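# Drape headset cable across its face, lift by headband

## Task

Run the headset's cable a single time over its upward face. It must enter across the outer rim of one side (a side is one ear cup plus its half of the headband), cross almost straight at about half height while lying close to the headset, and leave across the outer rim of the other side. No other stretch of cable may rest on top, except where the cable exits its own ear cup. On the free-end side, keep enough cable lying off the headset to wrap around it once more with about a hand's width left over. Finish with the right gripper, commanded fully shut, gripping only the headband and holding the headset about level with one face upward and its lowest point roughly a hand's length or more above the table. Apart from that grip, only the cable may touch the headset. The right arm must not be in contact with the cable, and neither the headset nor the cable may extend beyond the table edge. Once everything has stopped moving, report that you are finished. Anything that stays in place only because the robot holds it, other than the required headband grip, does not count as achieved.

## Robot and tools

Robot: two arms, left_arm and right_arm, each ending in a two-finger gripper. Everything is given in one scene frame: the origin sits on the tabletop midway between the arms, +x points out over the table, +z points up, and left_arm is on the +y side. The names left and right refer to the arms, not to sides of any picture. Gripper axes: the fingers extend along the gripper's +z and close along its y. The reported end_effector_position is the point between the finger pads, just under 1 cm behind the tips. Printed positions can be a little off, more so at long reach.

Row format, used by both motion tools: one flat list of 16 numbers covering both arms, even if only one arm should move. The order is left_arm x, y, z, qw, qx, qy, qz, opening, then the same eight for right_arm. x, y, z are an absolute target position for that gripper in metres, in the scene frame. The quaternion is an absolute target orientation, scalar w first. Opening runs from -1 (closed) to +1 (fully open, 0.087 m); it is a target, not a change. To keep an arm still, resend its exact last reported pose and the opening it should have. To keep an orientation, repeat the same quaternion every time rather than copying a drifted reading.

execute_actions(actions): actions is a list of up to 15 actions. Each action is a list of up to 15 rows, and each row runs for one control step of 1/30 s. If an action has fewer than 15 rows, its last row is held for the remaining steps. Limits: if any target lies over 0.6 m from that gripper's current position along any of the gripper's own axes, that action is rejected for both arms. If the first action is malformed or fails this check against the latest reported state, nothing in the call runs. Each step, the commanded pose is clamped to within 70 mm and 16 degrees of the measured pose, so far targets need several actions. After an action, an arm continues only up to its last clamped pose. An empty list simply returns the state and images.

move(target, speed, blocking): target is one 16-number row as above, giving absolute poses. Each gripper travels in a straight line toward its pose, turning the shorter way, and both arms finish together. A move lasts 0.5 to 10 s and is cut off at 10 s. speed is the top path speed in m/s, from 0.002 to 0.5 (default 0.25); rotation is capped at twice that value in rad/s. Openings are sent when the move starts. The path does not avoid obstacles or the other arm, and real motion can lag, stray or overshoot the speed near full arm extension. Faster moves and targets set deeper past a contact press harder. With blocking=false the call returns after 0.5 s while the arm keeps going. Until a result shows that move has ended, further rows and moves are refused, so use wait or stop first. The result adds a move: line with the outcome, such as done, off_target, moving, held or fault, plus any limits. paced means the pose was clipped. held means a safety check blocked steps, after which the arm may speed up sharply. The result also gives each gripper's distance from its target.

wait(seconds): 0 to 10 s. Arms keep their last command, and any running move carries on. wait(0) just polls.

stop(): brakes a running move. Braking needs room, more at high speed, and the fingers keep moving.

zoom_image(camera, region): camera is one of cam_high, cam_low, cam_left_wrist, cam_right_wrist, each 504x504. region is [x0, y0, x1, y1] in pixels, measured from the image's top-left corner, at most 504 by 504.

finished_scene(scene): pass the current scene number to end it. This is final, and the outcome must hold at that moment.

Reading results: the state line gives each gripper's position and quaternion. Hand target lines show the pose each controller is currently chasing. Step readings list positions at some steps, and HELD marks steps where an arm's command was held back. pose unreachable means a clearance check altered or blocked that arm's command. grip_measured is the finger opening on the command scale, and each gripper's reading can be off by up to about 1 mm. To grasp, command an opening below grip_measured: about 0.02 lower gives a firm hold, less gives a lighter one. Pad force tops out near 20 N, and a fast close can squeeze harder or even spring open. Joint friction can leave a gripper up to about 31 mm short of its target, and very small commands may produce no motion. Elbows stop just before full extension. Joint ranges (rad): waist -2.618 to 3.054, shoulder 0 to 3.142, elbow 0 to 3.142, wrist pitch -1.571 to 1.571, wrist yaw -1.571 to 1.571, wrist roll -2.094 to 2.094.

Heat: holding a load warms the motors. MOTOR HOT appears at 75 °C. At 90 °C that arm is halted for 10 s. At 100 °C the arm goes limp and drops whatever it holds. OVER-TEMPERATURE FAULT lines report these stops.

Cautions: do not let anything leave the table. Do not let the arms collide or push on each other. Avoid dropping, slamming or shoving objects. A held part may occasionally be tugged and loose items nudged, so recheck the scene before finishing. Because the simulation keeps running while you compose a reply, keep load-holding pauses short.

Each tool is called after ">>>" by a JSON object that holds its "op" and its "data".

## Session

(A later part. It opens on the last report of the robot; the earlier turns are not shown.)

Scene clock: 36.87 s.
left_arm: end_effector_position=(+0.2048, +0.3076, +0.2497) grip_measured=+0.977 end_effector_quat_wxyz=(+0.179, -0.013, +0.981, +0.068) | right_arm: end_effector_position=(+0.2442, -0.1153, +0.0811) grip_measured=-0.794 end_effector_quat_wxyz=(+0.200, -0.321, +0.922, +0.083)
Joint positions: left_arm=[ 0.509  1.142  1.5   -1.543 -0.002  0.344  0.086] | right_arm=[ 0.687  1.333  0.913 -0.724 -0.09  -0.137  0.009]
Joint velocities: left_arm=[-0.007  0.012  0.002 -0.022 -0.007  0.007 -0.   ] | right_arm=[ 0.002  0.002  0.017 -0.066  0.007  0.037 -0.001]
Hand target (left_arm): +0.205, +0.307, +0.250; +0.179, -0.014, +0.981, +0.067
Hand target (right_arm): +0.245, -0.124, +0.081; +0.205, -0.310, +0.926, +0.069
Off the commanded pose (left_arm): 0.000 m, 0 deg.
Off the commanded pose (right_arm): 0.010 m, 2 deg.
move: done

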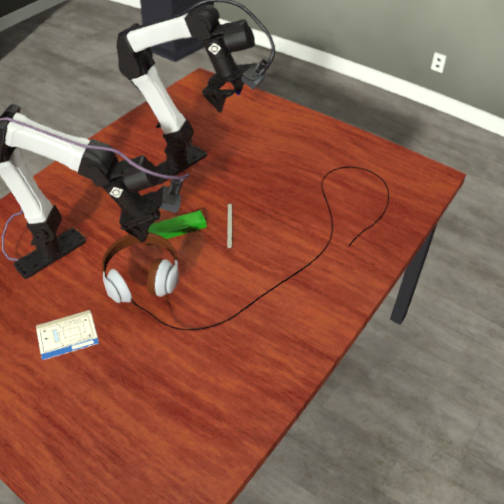

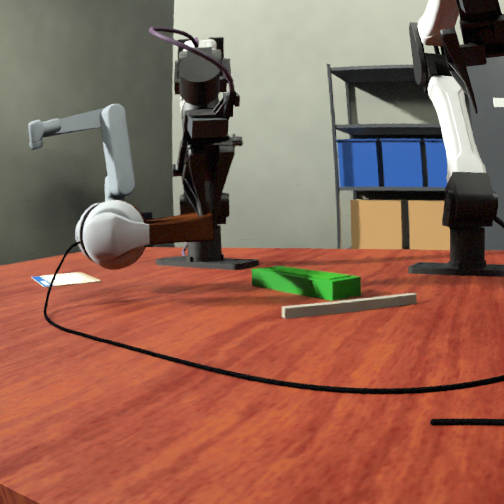

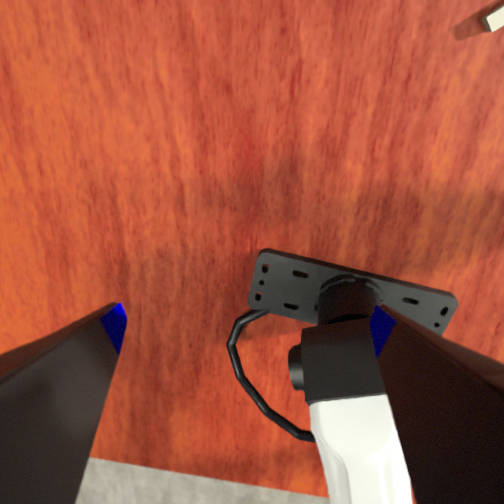

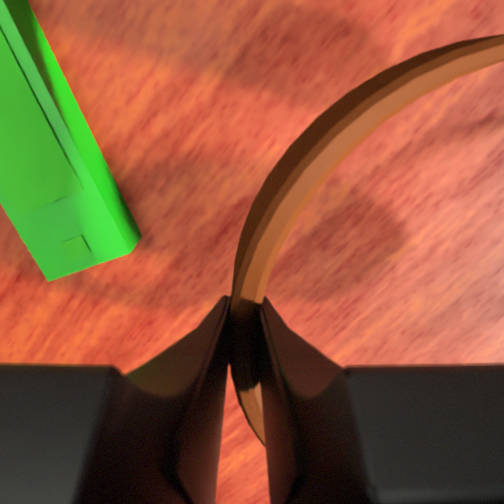

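>>> {"op": "move", "data": {"target": [0.2048,0.3074,0.2497,0.179,-0.014,0.981,0.067,1, 0.248,-0.132,0.018,0.205,-0.310,0.926,0.069,-1], "speed": 0.05}}

>>> {"op": "execute_actions", "data": {"actions": [[[0.2048,0.3074,0.2497,0.179,-0.014,0.981,0.067,1, 0.248,-0.132,0.018,0.205,-0.310,0.926,0.069,-0.7],[0.2048,0.3074,0.2497,0.179,-0.014,0.981,0.067,1, 0.248,-0.132,0.018,0.205,-0.310,0.926,0.069,-0.7],[0.2048,0.3074,0.2497,0.179,-0.014,0.981,0.067,1, 0.248,-0.132,0.018,0.205,-0.310,0.926,0.069,-0.65],[0.2048,0.3074,0.2497,0.179,-0.014,0.981,0.067,1, 0.248,-0.132,0.018,0.205,-0.310,0.926,0.069,-0.6],[0.2048,0.3074,0.2497,0.179,-0.014,0.981,0.067,1, 0.248,-0.132,0.018,0.205,-0.310,0.926,0.069,-0.5],[0.2048,0.3074,0.2497,0.179,-0.014,0.981,0.067,1, 0.248,-0.132,0.018,0.205,-0.310,0.926,0.069,-0.4],[0.2048,0.3074,0.2497,0.179,-0.014,0.981,0.067,1, 0.248,-0.132,0.018,0.205,-0.310,0.926,0.069,-0.2]]]}}

Scene clock: 39.47 s.
left_arm: end_effector_position=(+0.2048, +0.3076, +0.2497) grip_measured=+0.977 end_effector_quat_wxyz=(+0.179, -0.013, +0.981, +0.068) | right_arm: end_effector_position=(+0.2495, -0.1298, +0.0294) grip_measured=-0.790 end_effector_quat_wxyz=(+0.214, -0.313, +0.923, +0.064)
Joint positions: left_arm=[ 0.509  1.142  1.5   -1.543 -0.002  0.344  0.086] | right_arm=[ 0.653  1.368  0.721 -0.476 -0.061 -0.16   0.009]
Joint velocities: left_arm=[ 0.007  0.017 -0.002 -0.022  0.007  0.022 -0.   ] | right_arm=[-0.012 -0.017 -0.007 -0.051  0.022 -0.037  0.001]
Hand target (left_arm): +0.205, +0.307, +0.250; +0.179, -0.014, +0.981, +0.067
Hand target (right_arm): +0.246, -0.133, +0.019; +0.205, -0.310, +0.926, +0.069
Off the commanded pose (left_arm): 0.000 m, 0 deg.
Off the commanded pose (right_arm): 0.012 m, 1 deg.
move: off_target (right_arm)

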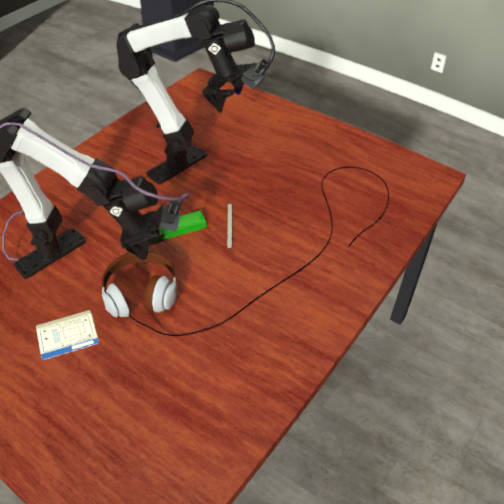

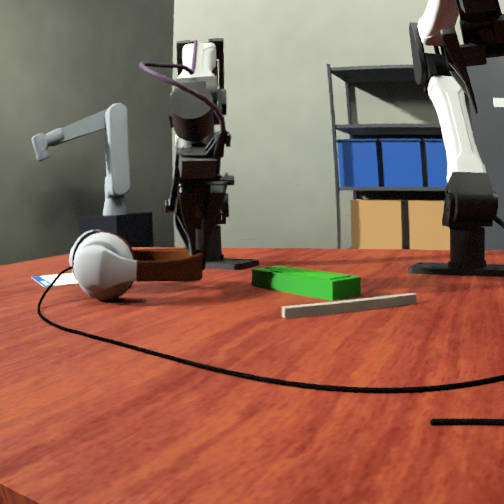

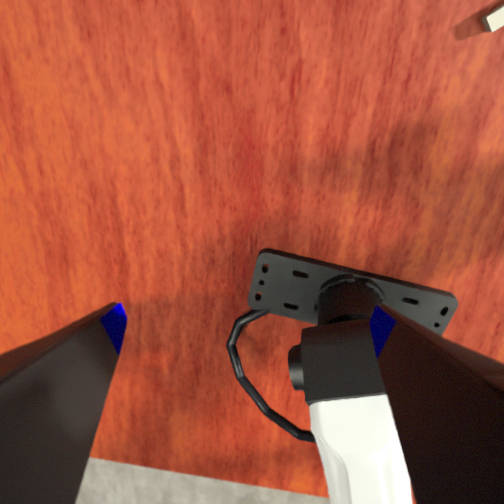

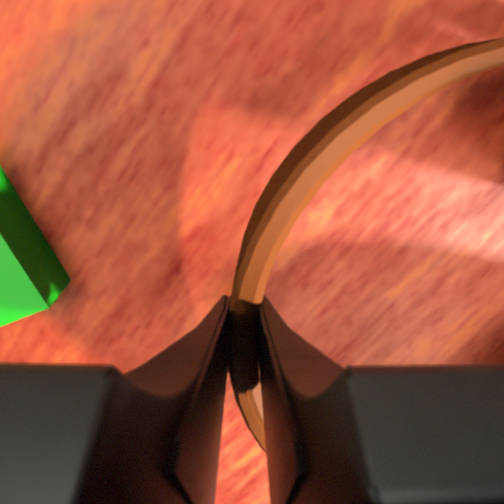

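Scene clock: 39.97 s.
left_arm: end_effector_position=(+0.2048, +0.3076, +0.2497) grip_measured=+0.977 end_effector_quat_wxyz=(+0.179, -0.013, +0.981, +0.068) | right_arm: end_effector_position=(+0.2498, -0.1282, +0.0266) grip_measured=-0.200 end_effector_quat_wxyz=(+0.211, -0.314, +0.923, +0.068)
Joint positions: left_arm=[ 0.509  1.142  1.5   -1.543 -0.002  0.344  0.086] | right_arm=[ 0.653  1.382  0.721 -0.467 -0.068 -0.16   0.035]
Joint velocities: left_arm=[-0.002 -0.002 -0.012 -0.007  0.007 -0.037  0.001] | right_arm=[-0.017 -0.012  0.002  0.007 -0.007 -0.051  0.001]
Hand target (left_arm): +0.205, +0.307, +0.250; +0.179, -0.014, +0.981, +0.067
Hand target (right_arm): +0.247, -0.132, +0.018; +0.205, -0.310, +0.926, +0.069
Off the commanded pose (left_arm): 0.000 m, 0 deg.
Off the commanded pose (right_arm): 0.010 m, 1 deg.
Step readings (end_effector_position):
0: left_arm (+0.2048, +0.3076, +0.2497) | right_arm (+0.2495, -0.1298, +0.0294)
1: left_arm (+0.2048, +0.3076, +0.2497) | right_arm (+0.2496, -0.1296, +0.0292)
2: left_arm (+0.2048, +0.3076, +0.2497) | right_arm (+0.2495, -0.1292, +0.0285)
4: left_arm (+0.2048, +0.3076, +0.2497) | right_arm (+0.2492, -0.1289, +0.0270)
8: left_arm (+0.2048, +0.3076, +0.2497) | right_arm (+0.2494, -0.1286, +0.0264)
15: end_effector_position above

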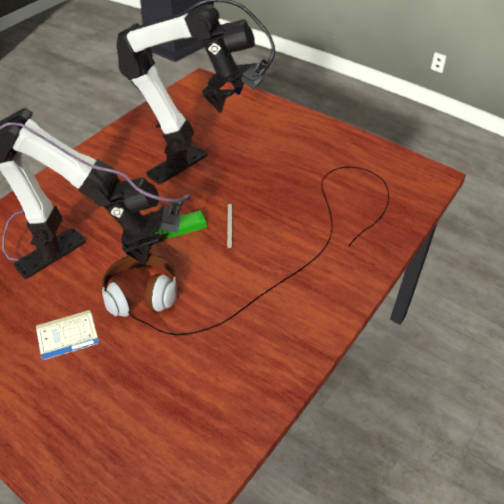

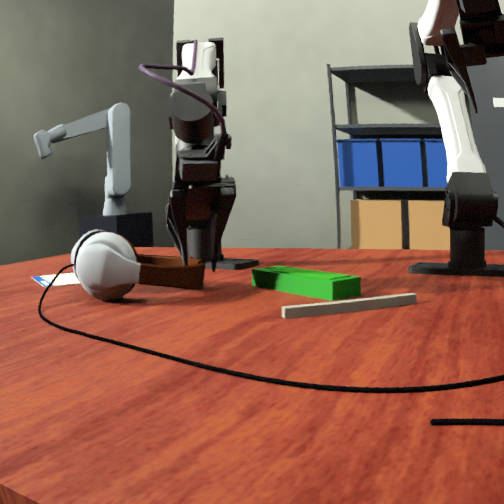

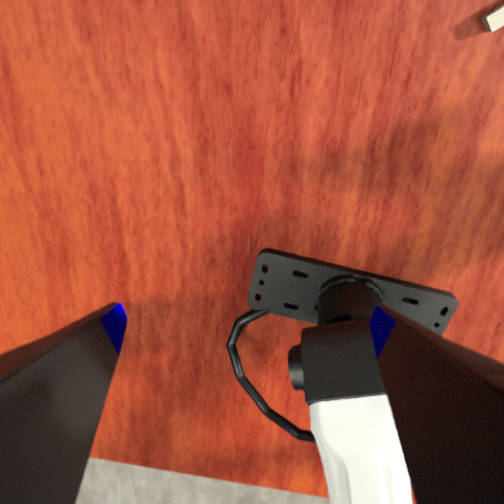

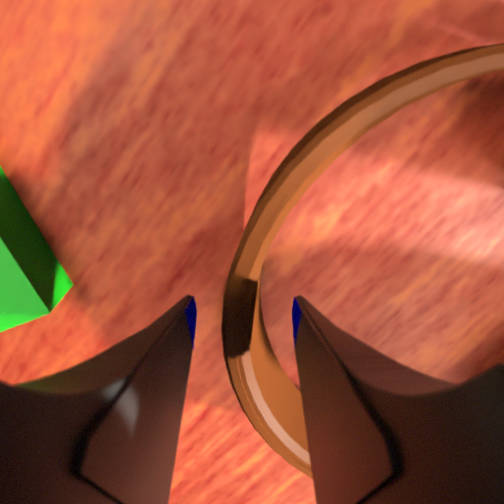

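>>> {"op": "move", "data": {"target": [0.2048,0.3074,0.2497,0.179,-0.014,0.981,0.067,1, 0.25,-0.13,0.12,0.205,-0.310,0.926,0.069,0.2], "speed": 0.2}}

>>> {"op": "move", "data": {"target": [0.2048,0.3074,0.2497,0.179,-0.014,0.981,0.067,1, 0.44,-0.22,0.2,0.174,0,0.985,0,0.2], "speed": 0.25}}

Scene clock: 41.50 s.
left_arm: end_effector_position=(+0.2048, +0.3076, +0.2497) grip_measured=+0.977 end_effector_quat_wxyz=(+0.179, -0.013, +0.981, +0.068) | right_arm: end_effector_position=(+0.2502, -0.1280, +0.1122) grip_measured=+0.200 end_effector_quat_wxyz=(+0.201, -0.314, +0.926, +0.066)
Joint positions: left_arm=[ 0.509  1.142  1.5   -1.543 -0.002  0.344  0.086] | right_arm=[ 0.653  1.319  1.03  -0.86  -0.068 -0.16   0.052]
Joint velocities: left_arm=[-0.007 -0.012 -0.002 -0.066 -0.095  0.007 -0.   ] | right_arm=[-0.007 -0.017  0.002 -0.007 -0.037 -0.037  0.   ]
Hand target (left_arm): +0.205, +0.307, +0.250; +0.179, -0.014, +0.981, +0.067
Hand target (right_arm): +0.252, -0.129, +0.120; +0.205, -0.310, +0.926, +0.069
Off the commanded pose (left_arm): 0.000 m, 0 deg.
Off the commanded pose (right_arm): 0.008 m, 1 deg.
move: done

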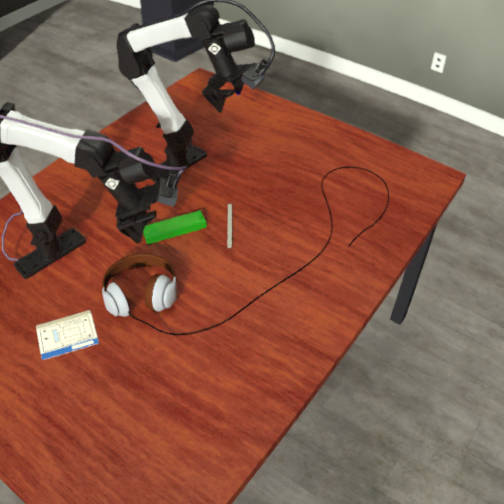

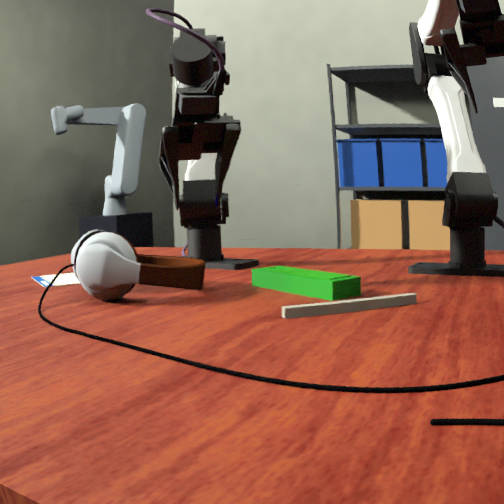

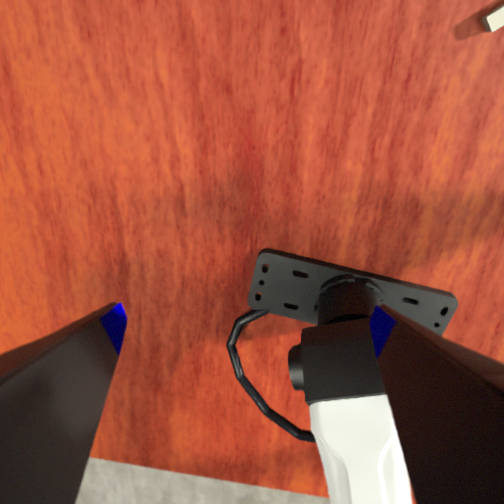

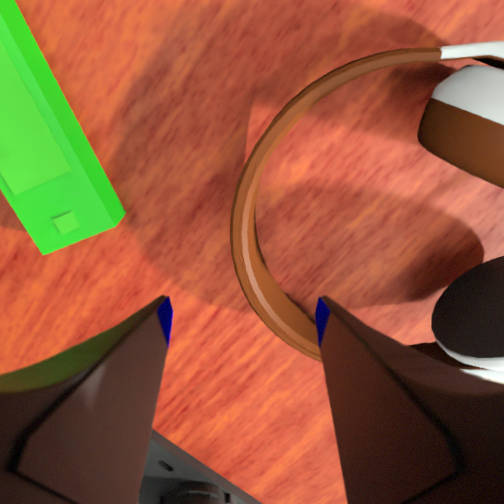

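Scene clock: 43.63 s.
left_arm: end_effector_position=(+0.2048, +0.3076, +0.2497) grip_measured=+0.977 end_effector_quat_wxyz=(+0.179, -0.013, +0.981, +0.068) | right_arm: end_effector_position=(+0.4421, -0.2140, +0.1962) grip_measured=+0.200 end_effector_quat_wxyz=(+0.175, -0.009, +0.985, +0.009)
Joint positions: left_arm=[ 0.509  1.142  1.5   -1.543 -0.002  0.344  0.086] | right_arm=[ 0.272  2.109  2.297 -1.407  0.013  0.078  0.052]
Joint velocities: left_arm=[-0.002 -0.002 -0.012 -0.051 -0.022 -0.022  0.   ] | right_arm=[ 0.007  0.007 -0.007 -0.007 -0.007  0.007 -0.   ]
Hand target (left_arm): +0.205, +0.307, +0.250; +0.179, -0.014, +0.981, +0.067
Hand target (right_arm): +0.443, -0.219, +0.199; +0.174, +0.001, +0.985, +0.005
Off the commanded pose (left_arm): 0.000 m, 0 deg.
Off the commanded pose (right_arm): 0.007 m, 1 deg.
move: done

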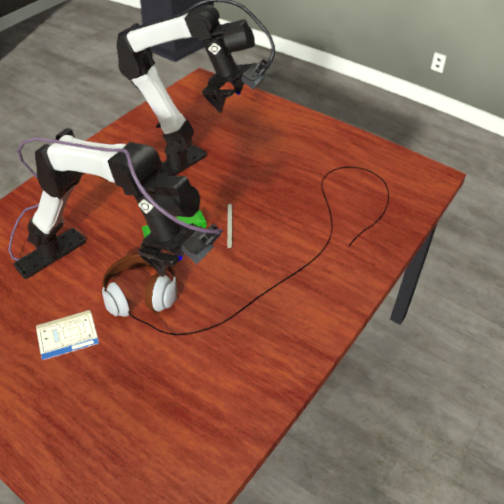

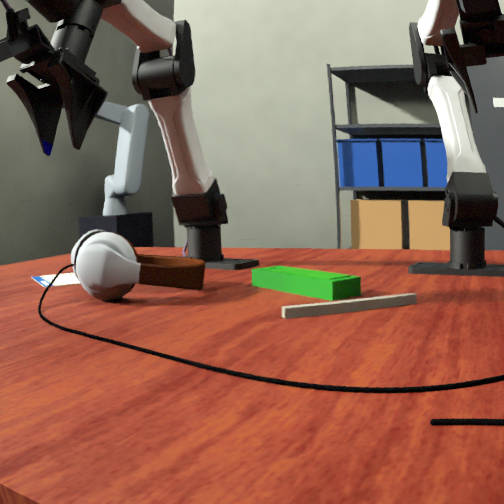

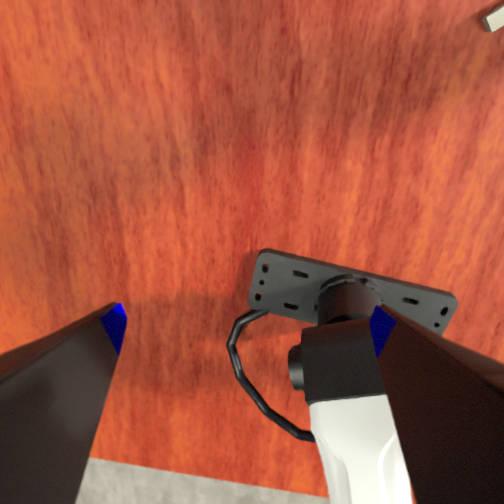

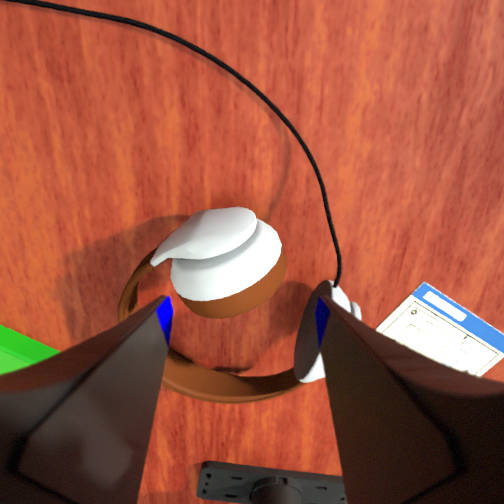

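>>> {"op": "move", "data": {"target": [0.2048,0.3074,0.2497,0.179,-0.014,0.981,0.067,1, 0.552,-0.198,0.05,0.239,-0.370,0.892,0.099,0.0], "speed": 0.2}}

Scene clock: 55.97 s.
left_arm: end_effector_position=(+0.2048, +0.3076, +0.2497) grip_measured=+0.977 end_effector_quat_wxyz=(+0.179, -0.013, +0.981, +0.068) | right_arm: end_effector_position=(+0.5369, -0.1936, +0.0408) grip_measured=+0.000 end_effector_quat_wxyz=(+0.219, -0.368, +0.898, +0.104)
Joint positions: left_arm=[ 0.509  1.142  1.5   -1.543 -0.002  0.344  0.086] | right_arm=[ 0.231  2.417  2.161 -0.951 -0.335 -0.658  0.044]
Joint velocities: left_arm=[-0.002 -0.017  0.007  0.081  0.051 -0.007 -0.   ] | right_arm=[-0.007  0.002 -0.007 -0.037 -0.066 -0.081  0.001]
Hand target (left_arm): +0.205, +0.307, +0.250; +0.179, -0.014, +0.981, +0.067
Hand target (right_arm): +0.549, -0.199, +0.049; +0.240, -0.370, +0.892, +0.099
Off the commanded pose (left_arm): 0.000 m, 0 deg.
Off the commanded pose (right_arm): 0.018 m, 2 deg.
move: off_target (right_arm)

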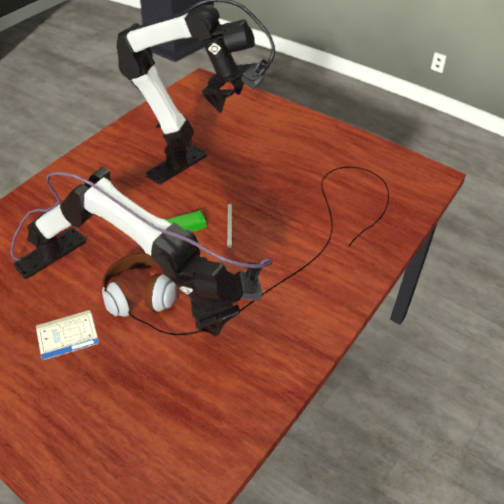

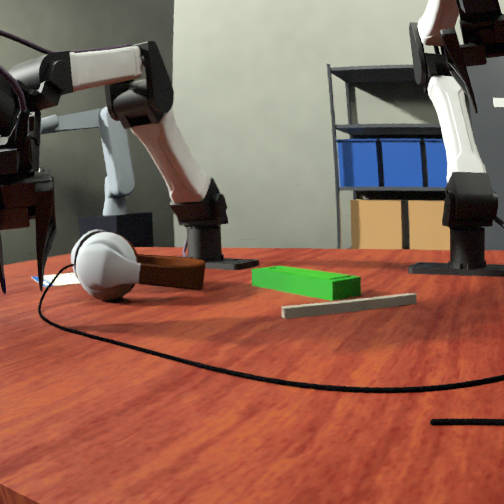

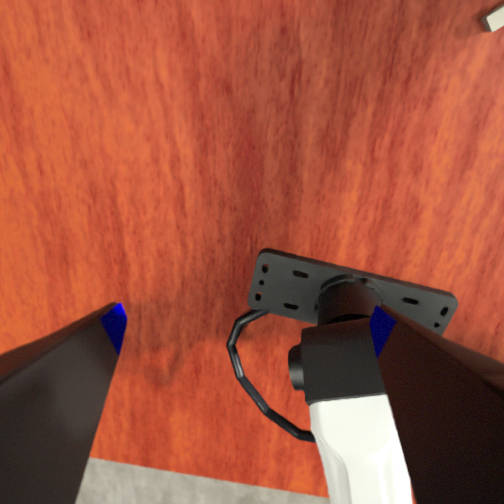

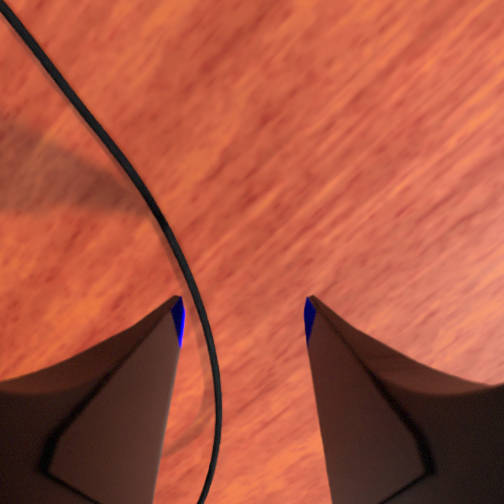

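>>> {"op": "move", "data": {"target": [0.2048,0.3074,0.2497,0.179,-0.014,0.981,0.067,1, 0.535,-0.162,0.022,0.224,-0.483,0.836,0.129,0.0], "speed": 0.06}}

Scene clock: 59.20 s.
left_arm: end_effector_position=(+0.2048, +0.3076, +0.2497) grip_measured=+0.977 end_effector_quat_wxyz=(+0.179, -0.013, +0.981, +0.068) | right_arm: end_effector_position=(+0.5373, -0.1697, +0.0296) grip_measured=+0.000 end_effector_quat_wxyz=(+0.227, -0.473, +0.842, +0.123)
Joint positions: left_arm=[ 0.509  1.142  1.5   -1.543 -0.002  0.344  0.086] | right_arm=[ 0.263  2.444  2.161 -0.951 -0.407 -0.864  0.044]
Joint velocities: left_arm=[ 0.007 -0.012  0.002 -0.037  0.007  0.022 -0.   ] | right_arm=[-0.002  0.002  0.012  0.066  0.007 -0.037 -0.001]
Hand target (left_arm): +0.205, +0.307, +0.250; +0.179, -0.014, +0.981, +0.067
Hand target (right_arm): +0.535, -0.162, +0.022; +0.224, -0.483, +0.837, +0.129
Off the commanded pose (left_arm): 0.000 m, 0 deg.
Off the commanded pose (right_arm): 0.011 m, 2 deg.
move: off_target (right_arm)

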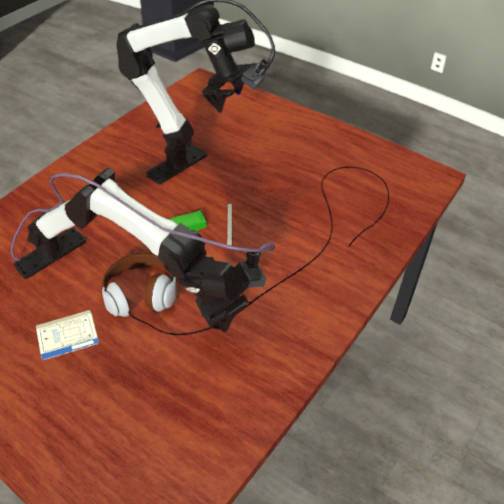

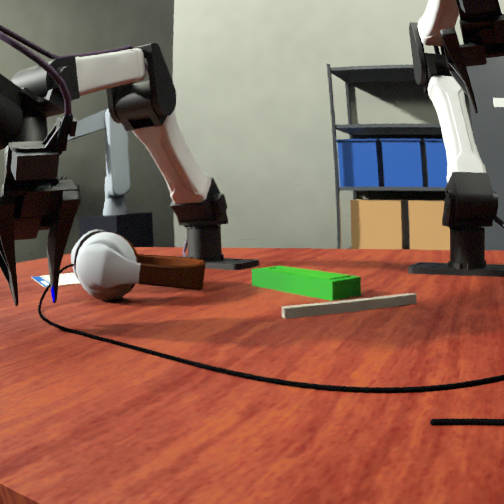

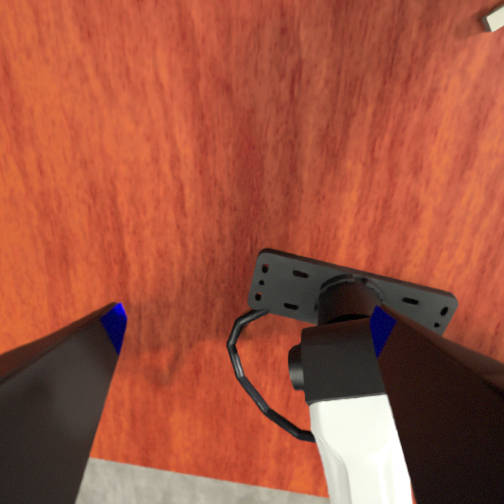

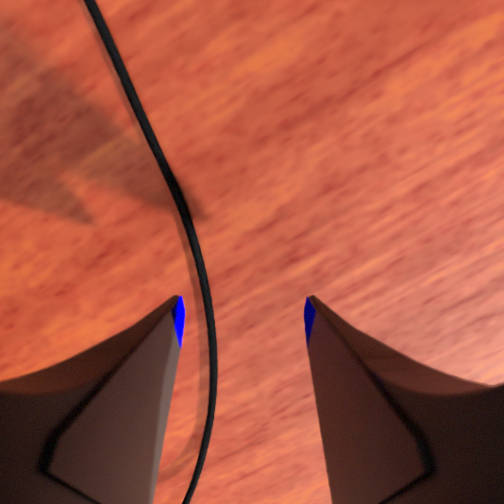

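>>> {"op": "move", "data": {"target": [0.2048,0.3074,0.2497,0.179,-0.014,0.981,0.067,1, 0.517,-0.155,0.003,0.224,-0.483,0.836,0.129,0.0], "speed": 0.04}}

Scene clock: 60.67 s.
left_arm: end_effector_position=(+0.2048, +0.3076, +0.2497) grip_measured=+0.977 end_effector_quat_wxyz=(+0.179, -0.013, +0.981, +0.068) | right_arm: end_effector_position=(+0.5184, -0.1665, +0.0053) grip_measured=+0.000 end_effector_quat_wxyz=(+0.220, -0.478, +0.841, +0.125)
Joint positions: left_arm=[ 0.509  1.142  1.5   -1.543 -0.002  0.344  0.086] | right_arm=[ 0.274  2.384  1.96  -0.826 -0.404 -0.866  0.044]
Joint velocities: left_arm=[ 0.017 -0.002 -0.007 -0.007 -0.037 -0.037 -0.001] | right_arm=[-0.007 -0.002 -0.027  0.139 -0.051 -0.022  0.001]
Hand target (left_arm): +0.205, +0.307, +0.250; +0.179, -0.014, +0.981, +0.067
Hand target (right_arm): +0.516, -0.155, +0.003; +0.223, -0.483, +0.837, +0.129
Off the commanded pose (left_arm): 0.000 m, 0 deg.
Off the commanded pose (right_arm): 0.012 m, 1 deg.
move: off_target (right_arm)

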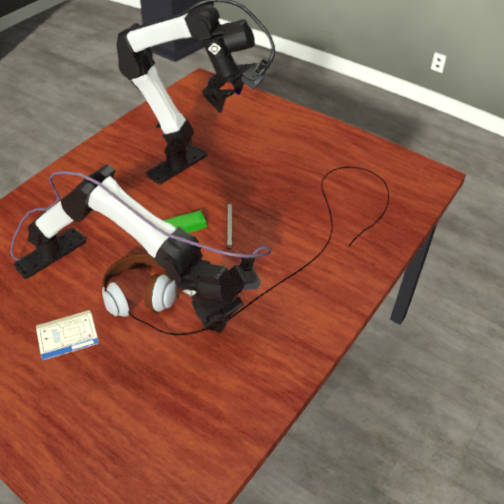

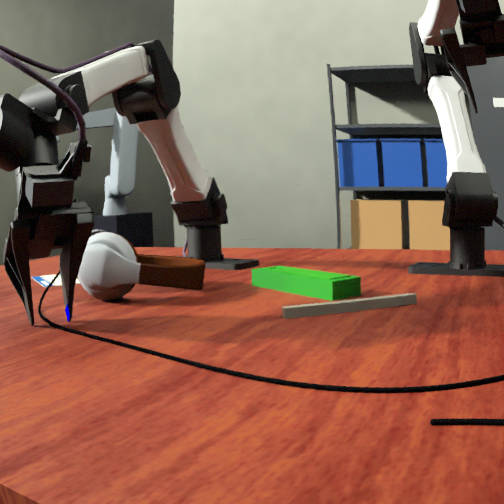

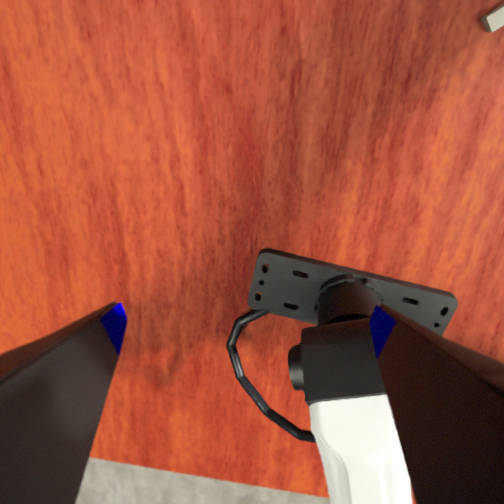

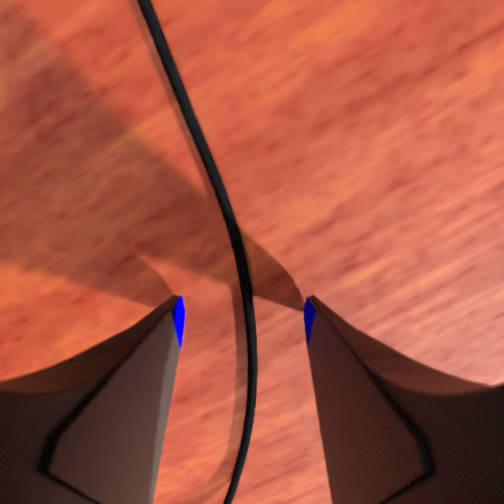

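>>> {"op": "execute_actions", "data": {"actions": [[[0.2048,0.3074,0.2497,0.179,-0.014,0.981,0.067,1, 0.517,-0.16,0.003,0.224,-0.483,0.836,0.129,-0.3],[0.2048,0.3074,0.2497,0.179,-0.014,0.981,0.067,1, 0.517,-0.16,0.003,0.224,-0.483,0.836,0.129,-0.4],[0.2048,0.3074,0.2497,0.179,-0.014,0.981,0.067,1, 0.517,-0.16,0.003,0.224,-0.483,0.836,0.129,-0.5],[0.2048,0.3074,0.2497,0.179,-0.014,0.981,0.067,1, 0.517,-0.16,0.003,0.224,-0.483,0.836,0.129,-0.6],[0.2048,0.3074,0.2497,0.179,-0.014,0.981,0.067,1, 0.517,-0.16,0.003,0.224,-0.483,0.836,0.129,-0.65],[0.2048,0.3074,0.2497,0.179,-0.014,0.981,0.067,1, 0.517,-0.16,0.003,0.224,-0.483,0.836,0.129,-0.7],[0.2048,0.3074,0.2497,0.179,-0.014,0.981,0.067,1, 0.517,-0.16,0.003,0.224,-0.483,0.836,0.129,-0.75],[0.2048,0.3074,0.2497,0.179,-0.014,0.981,0.067,1, 0.517,-0.16,0.003,0.224,-0.483,0.836,0.129,-0.8],[0.2048,0.3074,0.2497,0.179,-0.014,0.981,0.067,1, 0.517,-0.16,0.003,0.224,-0.483,0.836,0.129,-0.82],[0.2048,0.3074,0.2497,0.179,-0.014,0.981,0.067,1, 0.517,-0.16,0.003,0.224,-0.483,0.836,0.129,-0.85],[0.2048,0.3074,0.2497,0.179,-0.014,0.981,0.067,1, 0.517,-0.16,0.003,0.224,-0.483,0.836,0.129,-0.87],[0.2048,0.3074,0.2497,0.179,-0.014,0.981,0.067,1, 0.517,-0.16,0.003,0.224,-0.483,0.836,0.129,-0.89],[0.2048,0.3074,0.2497,0.179,-0.014,0.981,0.067,1, 0.517,-0.16,0.003,0.224,-0.483,0.836,0.129,-0.91],[0.2048,0.3074,0.2497,0.179,-0.014,0.981,0.067,1, 0.517,-0.16,0.003,0.224,-0.483,0.836,0.129,-0.93]],[[0.2048,0.3074,0.2497,0.179,-0.014,0.981,0.067,1, 0.517,-0.16,0.003,0.224,-0.483,0.836,0.129,-0.95]]]}}

Scene clock: 62.87 s.
left_arm: end_effector_position=(+0.2048, +0.3076, +0.2497) grip_measured=+0.977 end_effector_quat_wxyz=(+0.179, -0.013, +0.981, +0.068) | right_arm: end_effector_position=(+0.5181, -0.1645, +0.0056) grip_measured=-0.947 end_effector_quat_wxyz=(+0.221, -0.478, +0.840, +0.129)
Joint positions: left_arm=[ 0.509  1.142  1.5   -1.543 -0.002  0.344  0.086] | right_arm=[ 0.275  2.383  1.96  -0.825 -0.412 -0.866  0.002]
Joint velocities: left_arm=[ 0.007 -0.002 -0.002 -0.051 -0.081  0.037 -0.001] | right_arm=[-0.007  0.002  0.012  0.007  0.081 -0.051  0.   ]
Hand target (left_arm): +0.205, +0.307, +0.250; +0.179, -0.014, +0.981, +0.067
Hand target (right_arm): +0.517, -0.160, +0.003; +0.224, -0.483, +0.836, +0.129
Off the commanded pose (left_arm): 0.000 m, 0 deg.
Off the commanded pose (right_arm): 0.005 m, 1 deg.
Step readings (end_effector_position; steps 1 to 15: 1st action; 16 to 30: 2nd action):
0: left_arm (+0.2048, +0.3076, +0.2497) | right_arm (+0.5183, -0.1665, +0.0053)
1: left_arm (+0.2048, +0.3076, +0.2497) | right_arm (+0.5182, -0.1660, +0.0054)
2: left_arm (+0.2048, +0.3076, +0.2497) | right_arm (+0.5181, -0.1650, +0.0055)
4: left_arm (+0.2048, +0.3076, +0.2497) | right_arm (+0.5181, -0.1646, +0.0056)
8: left_arm (+0.2048, +0.3076, +0.2497) | right_arm (+0.5181, -0.1645, +0.0056)
15: left_arm (+0.2048, +0.3076, +0.2497) | right_arm (+0.5181, -0.1645, +0.0056)
16: left_arm (+0.2048, +0.3076, +0.2497) | right_arm (+0.5181, -0.1645, +0.0056)
17: left_arm (+0.2048, +0.3076, +0.2497) | right_arm (+0.5181, -0.1645, +0.0056)
19: left_arm (+0.2048, +0.3076, +0.2497) | right_arm (+0.5181, -0.1645, +0.0056)
23: left_arm (+0.2048, +0.3076, +0.2497) | right_arm (+0.5181, -0.1645, +0.0056)
30: end_effector_position above

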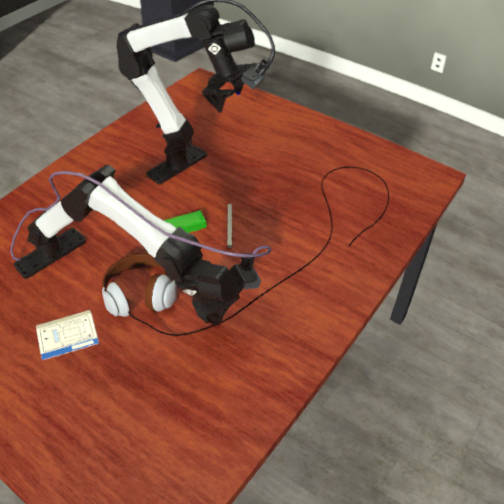

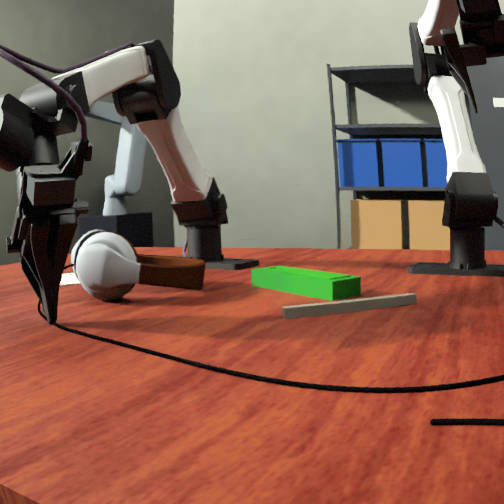

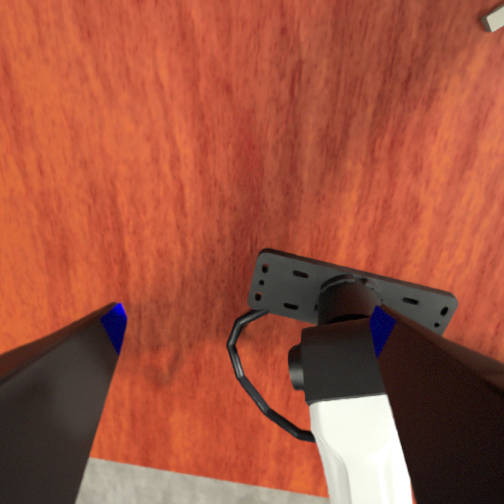

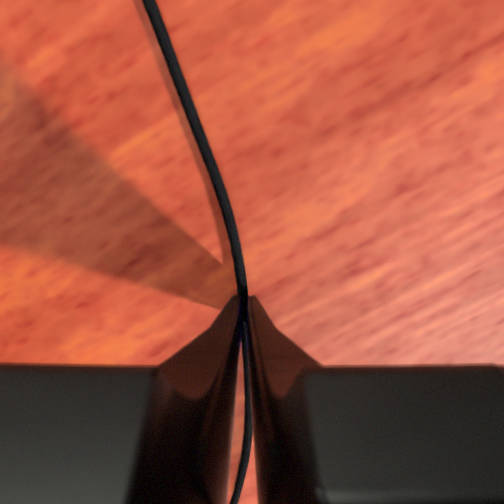

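>>> {"op": "move", "data": {"target": [0.2048,0.3074,0.2497,0.179,-0.014,0.981,0.067,1, 0.50,-0.19,0.06,0.224,-0.483,0.836,0.129,-0.975], "speed": 0.06}}

Scene clock: 64.53 s.
left_arm: end_effector_position=(+0.2048, +0.3076, +0.2497) grip_measured=+0.977 end_effector_quat_wxyz=(+0.179, -0.013, +0.981, +0.068) | right_arm: end_effector_position=(+0.5006, -0.1848, +0.0494) grip_measured=-0.961 end_effector_quat_wxyz=(+0.218, -0.483, +0.838, +0.130)
Joint positions: left_arm=[ 0.509  1.142  1.5   -1.543 -0.002  0.344  0.086] | right_arm=[ 0.235  2.28   1.96  -0.953 -0.426 -0.919  0.002]
Joint velocities: left_arm=[-0.017 -0.007 -0.012 -0.037  0.022 -0.051 -0.001] | right_arm=[ 0.002  0.002 -0.007 -0.022 -0.007 -0.022 -0.   ]
Hand target (left_arm): +0.205, +0.307, +0.250; +0.179, -0.014, +0.981, +0.067
Hand target (right_arm): +0.501, -0.189, +0.060; +0.225, -0.483, +0.836, +0.129
Off the commanded pose (left_arm): 0.000 m, 0 deg.
Off the commanded pose (right_arm): 0.012 m, 1 deg.
move: off_target (right_arm)

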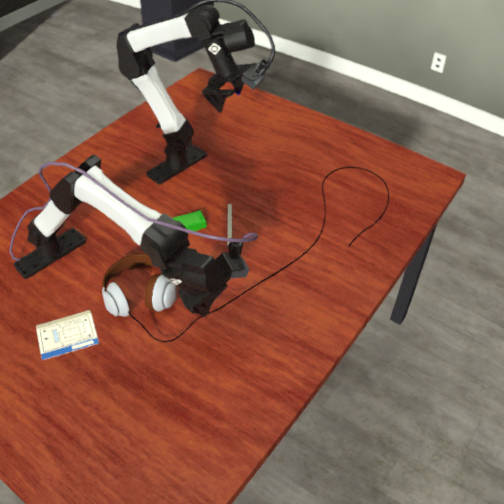

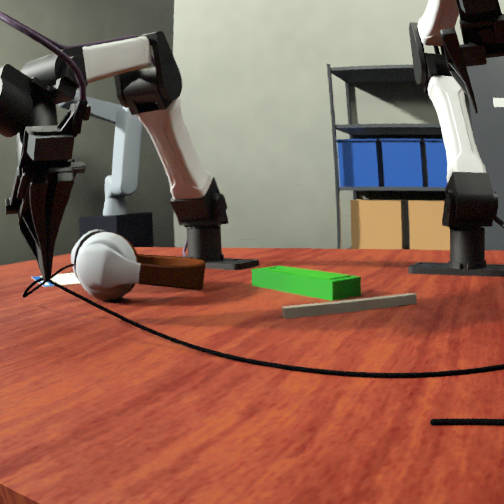

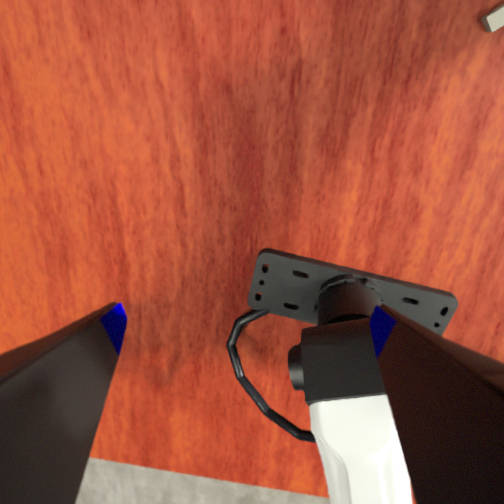

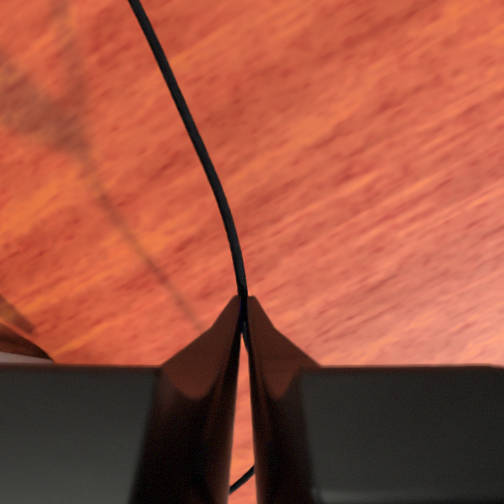

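>>> {"op": "move", "data": {"target": [0.2048,0.3074,0.2497,0.179,-0.014,0.981,0.067,1, 0.44,-0.31,0.15,0.224,-0.483,0.836,0.129,-0.975], "speed": 0.1}}

Scene clock: 67.53 s.
left_arm: end_effector_position=(+0.2048, +0.3076, +0.2497) grip_measured=+0.977 end_effector_quat_wxyz=(+0.179, -0.013, +0.981, +0.068) | right_arm: end_effector_position=(+0.4424, -0.3066, +0.1399) grip_measured=-0.961 end_effector_quat_wxyz=(+0.218, -0.480, +0.839, +0.135)
Joint positions: left_arm=[ 0.509  1.142  1.5   -1.543 -0.002  0.344  0.086] | right_arm=[-0.055  2.124  2.076 -1.371 -0.499 -1.228  0.002]
Joint velocities: left_arm=[ 0.007 -0.007  0.017 -0.066 -0.037 -0.051  0.   ] | right_arm=[-0.012  0.002  0.007  0.007  0.022 -0.081 -0.001]
Hand target (left_arm): +0.205, +0.307, +0.250; +0.179, -0.014, +0.981, +0.067
Hand target (right_arm): +0.442, -0.309, +0.151; +0.227, -0.482, +0.836, +0.131
Off the commanded pose (left_arm): 0.000 m, 0 deg.
Off the commanded pose (right_arm): 0.011 m, 1 deg.
move: off_target (right_arm)

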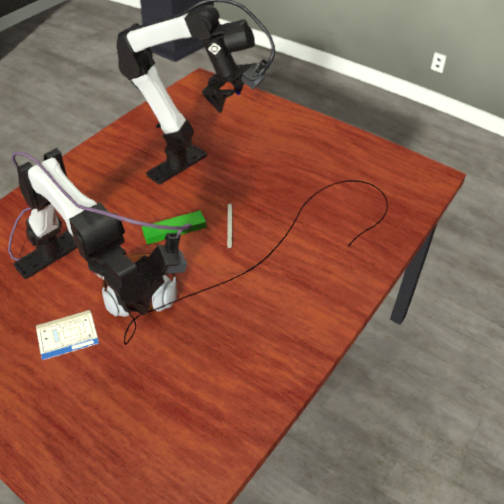

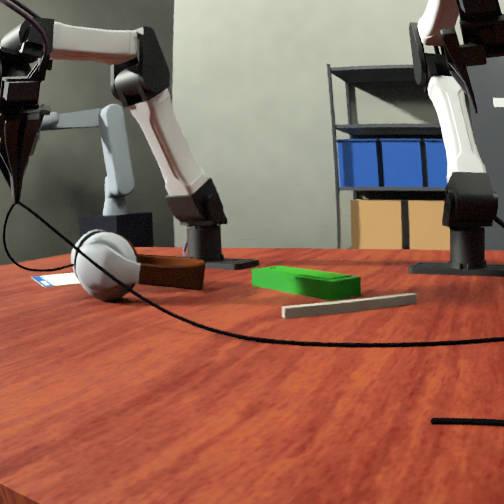

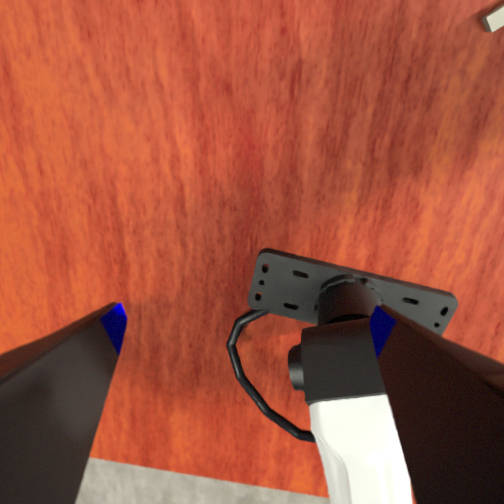

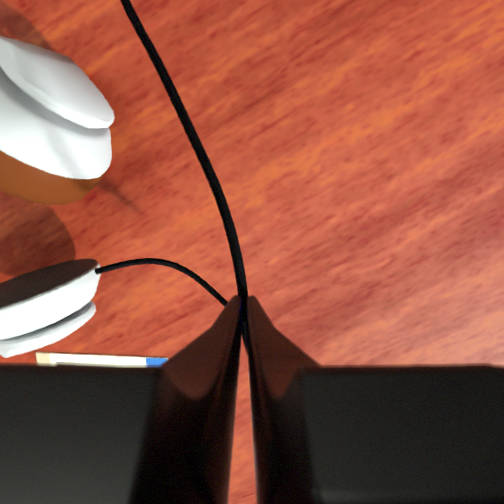

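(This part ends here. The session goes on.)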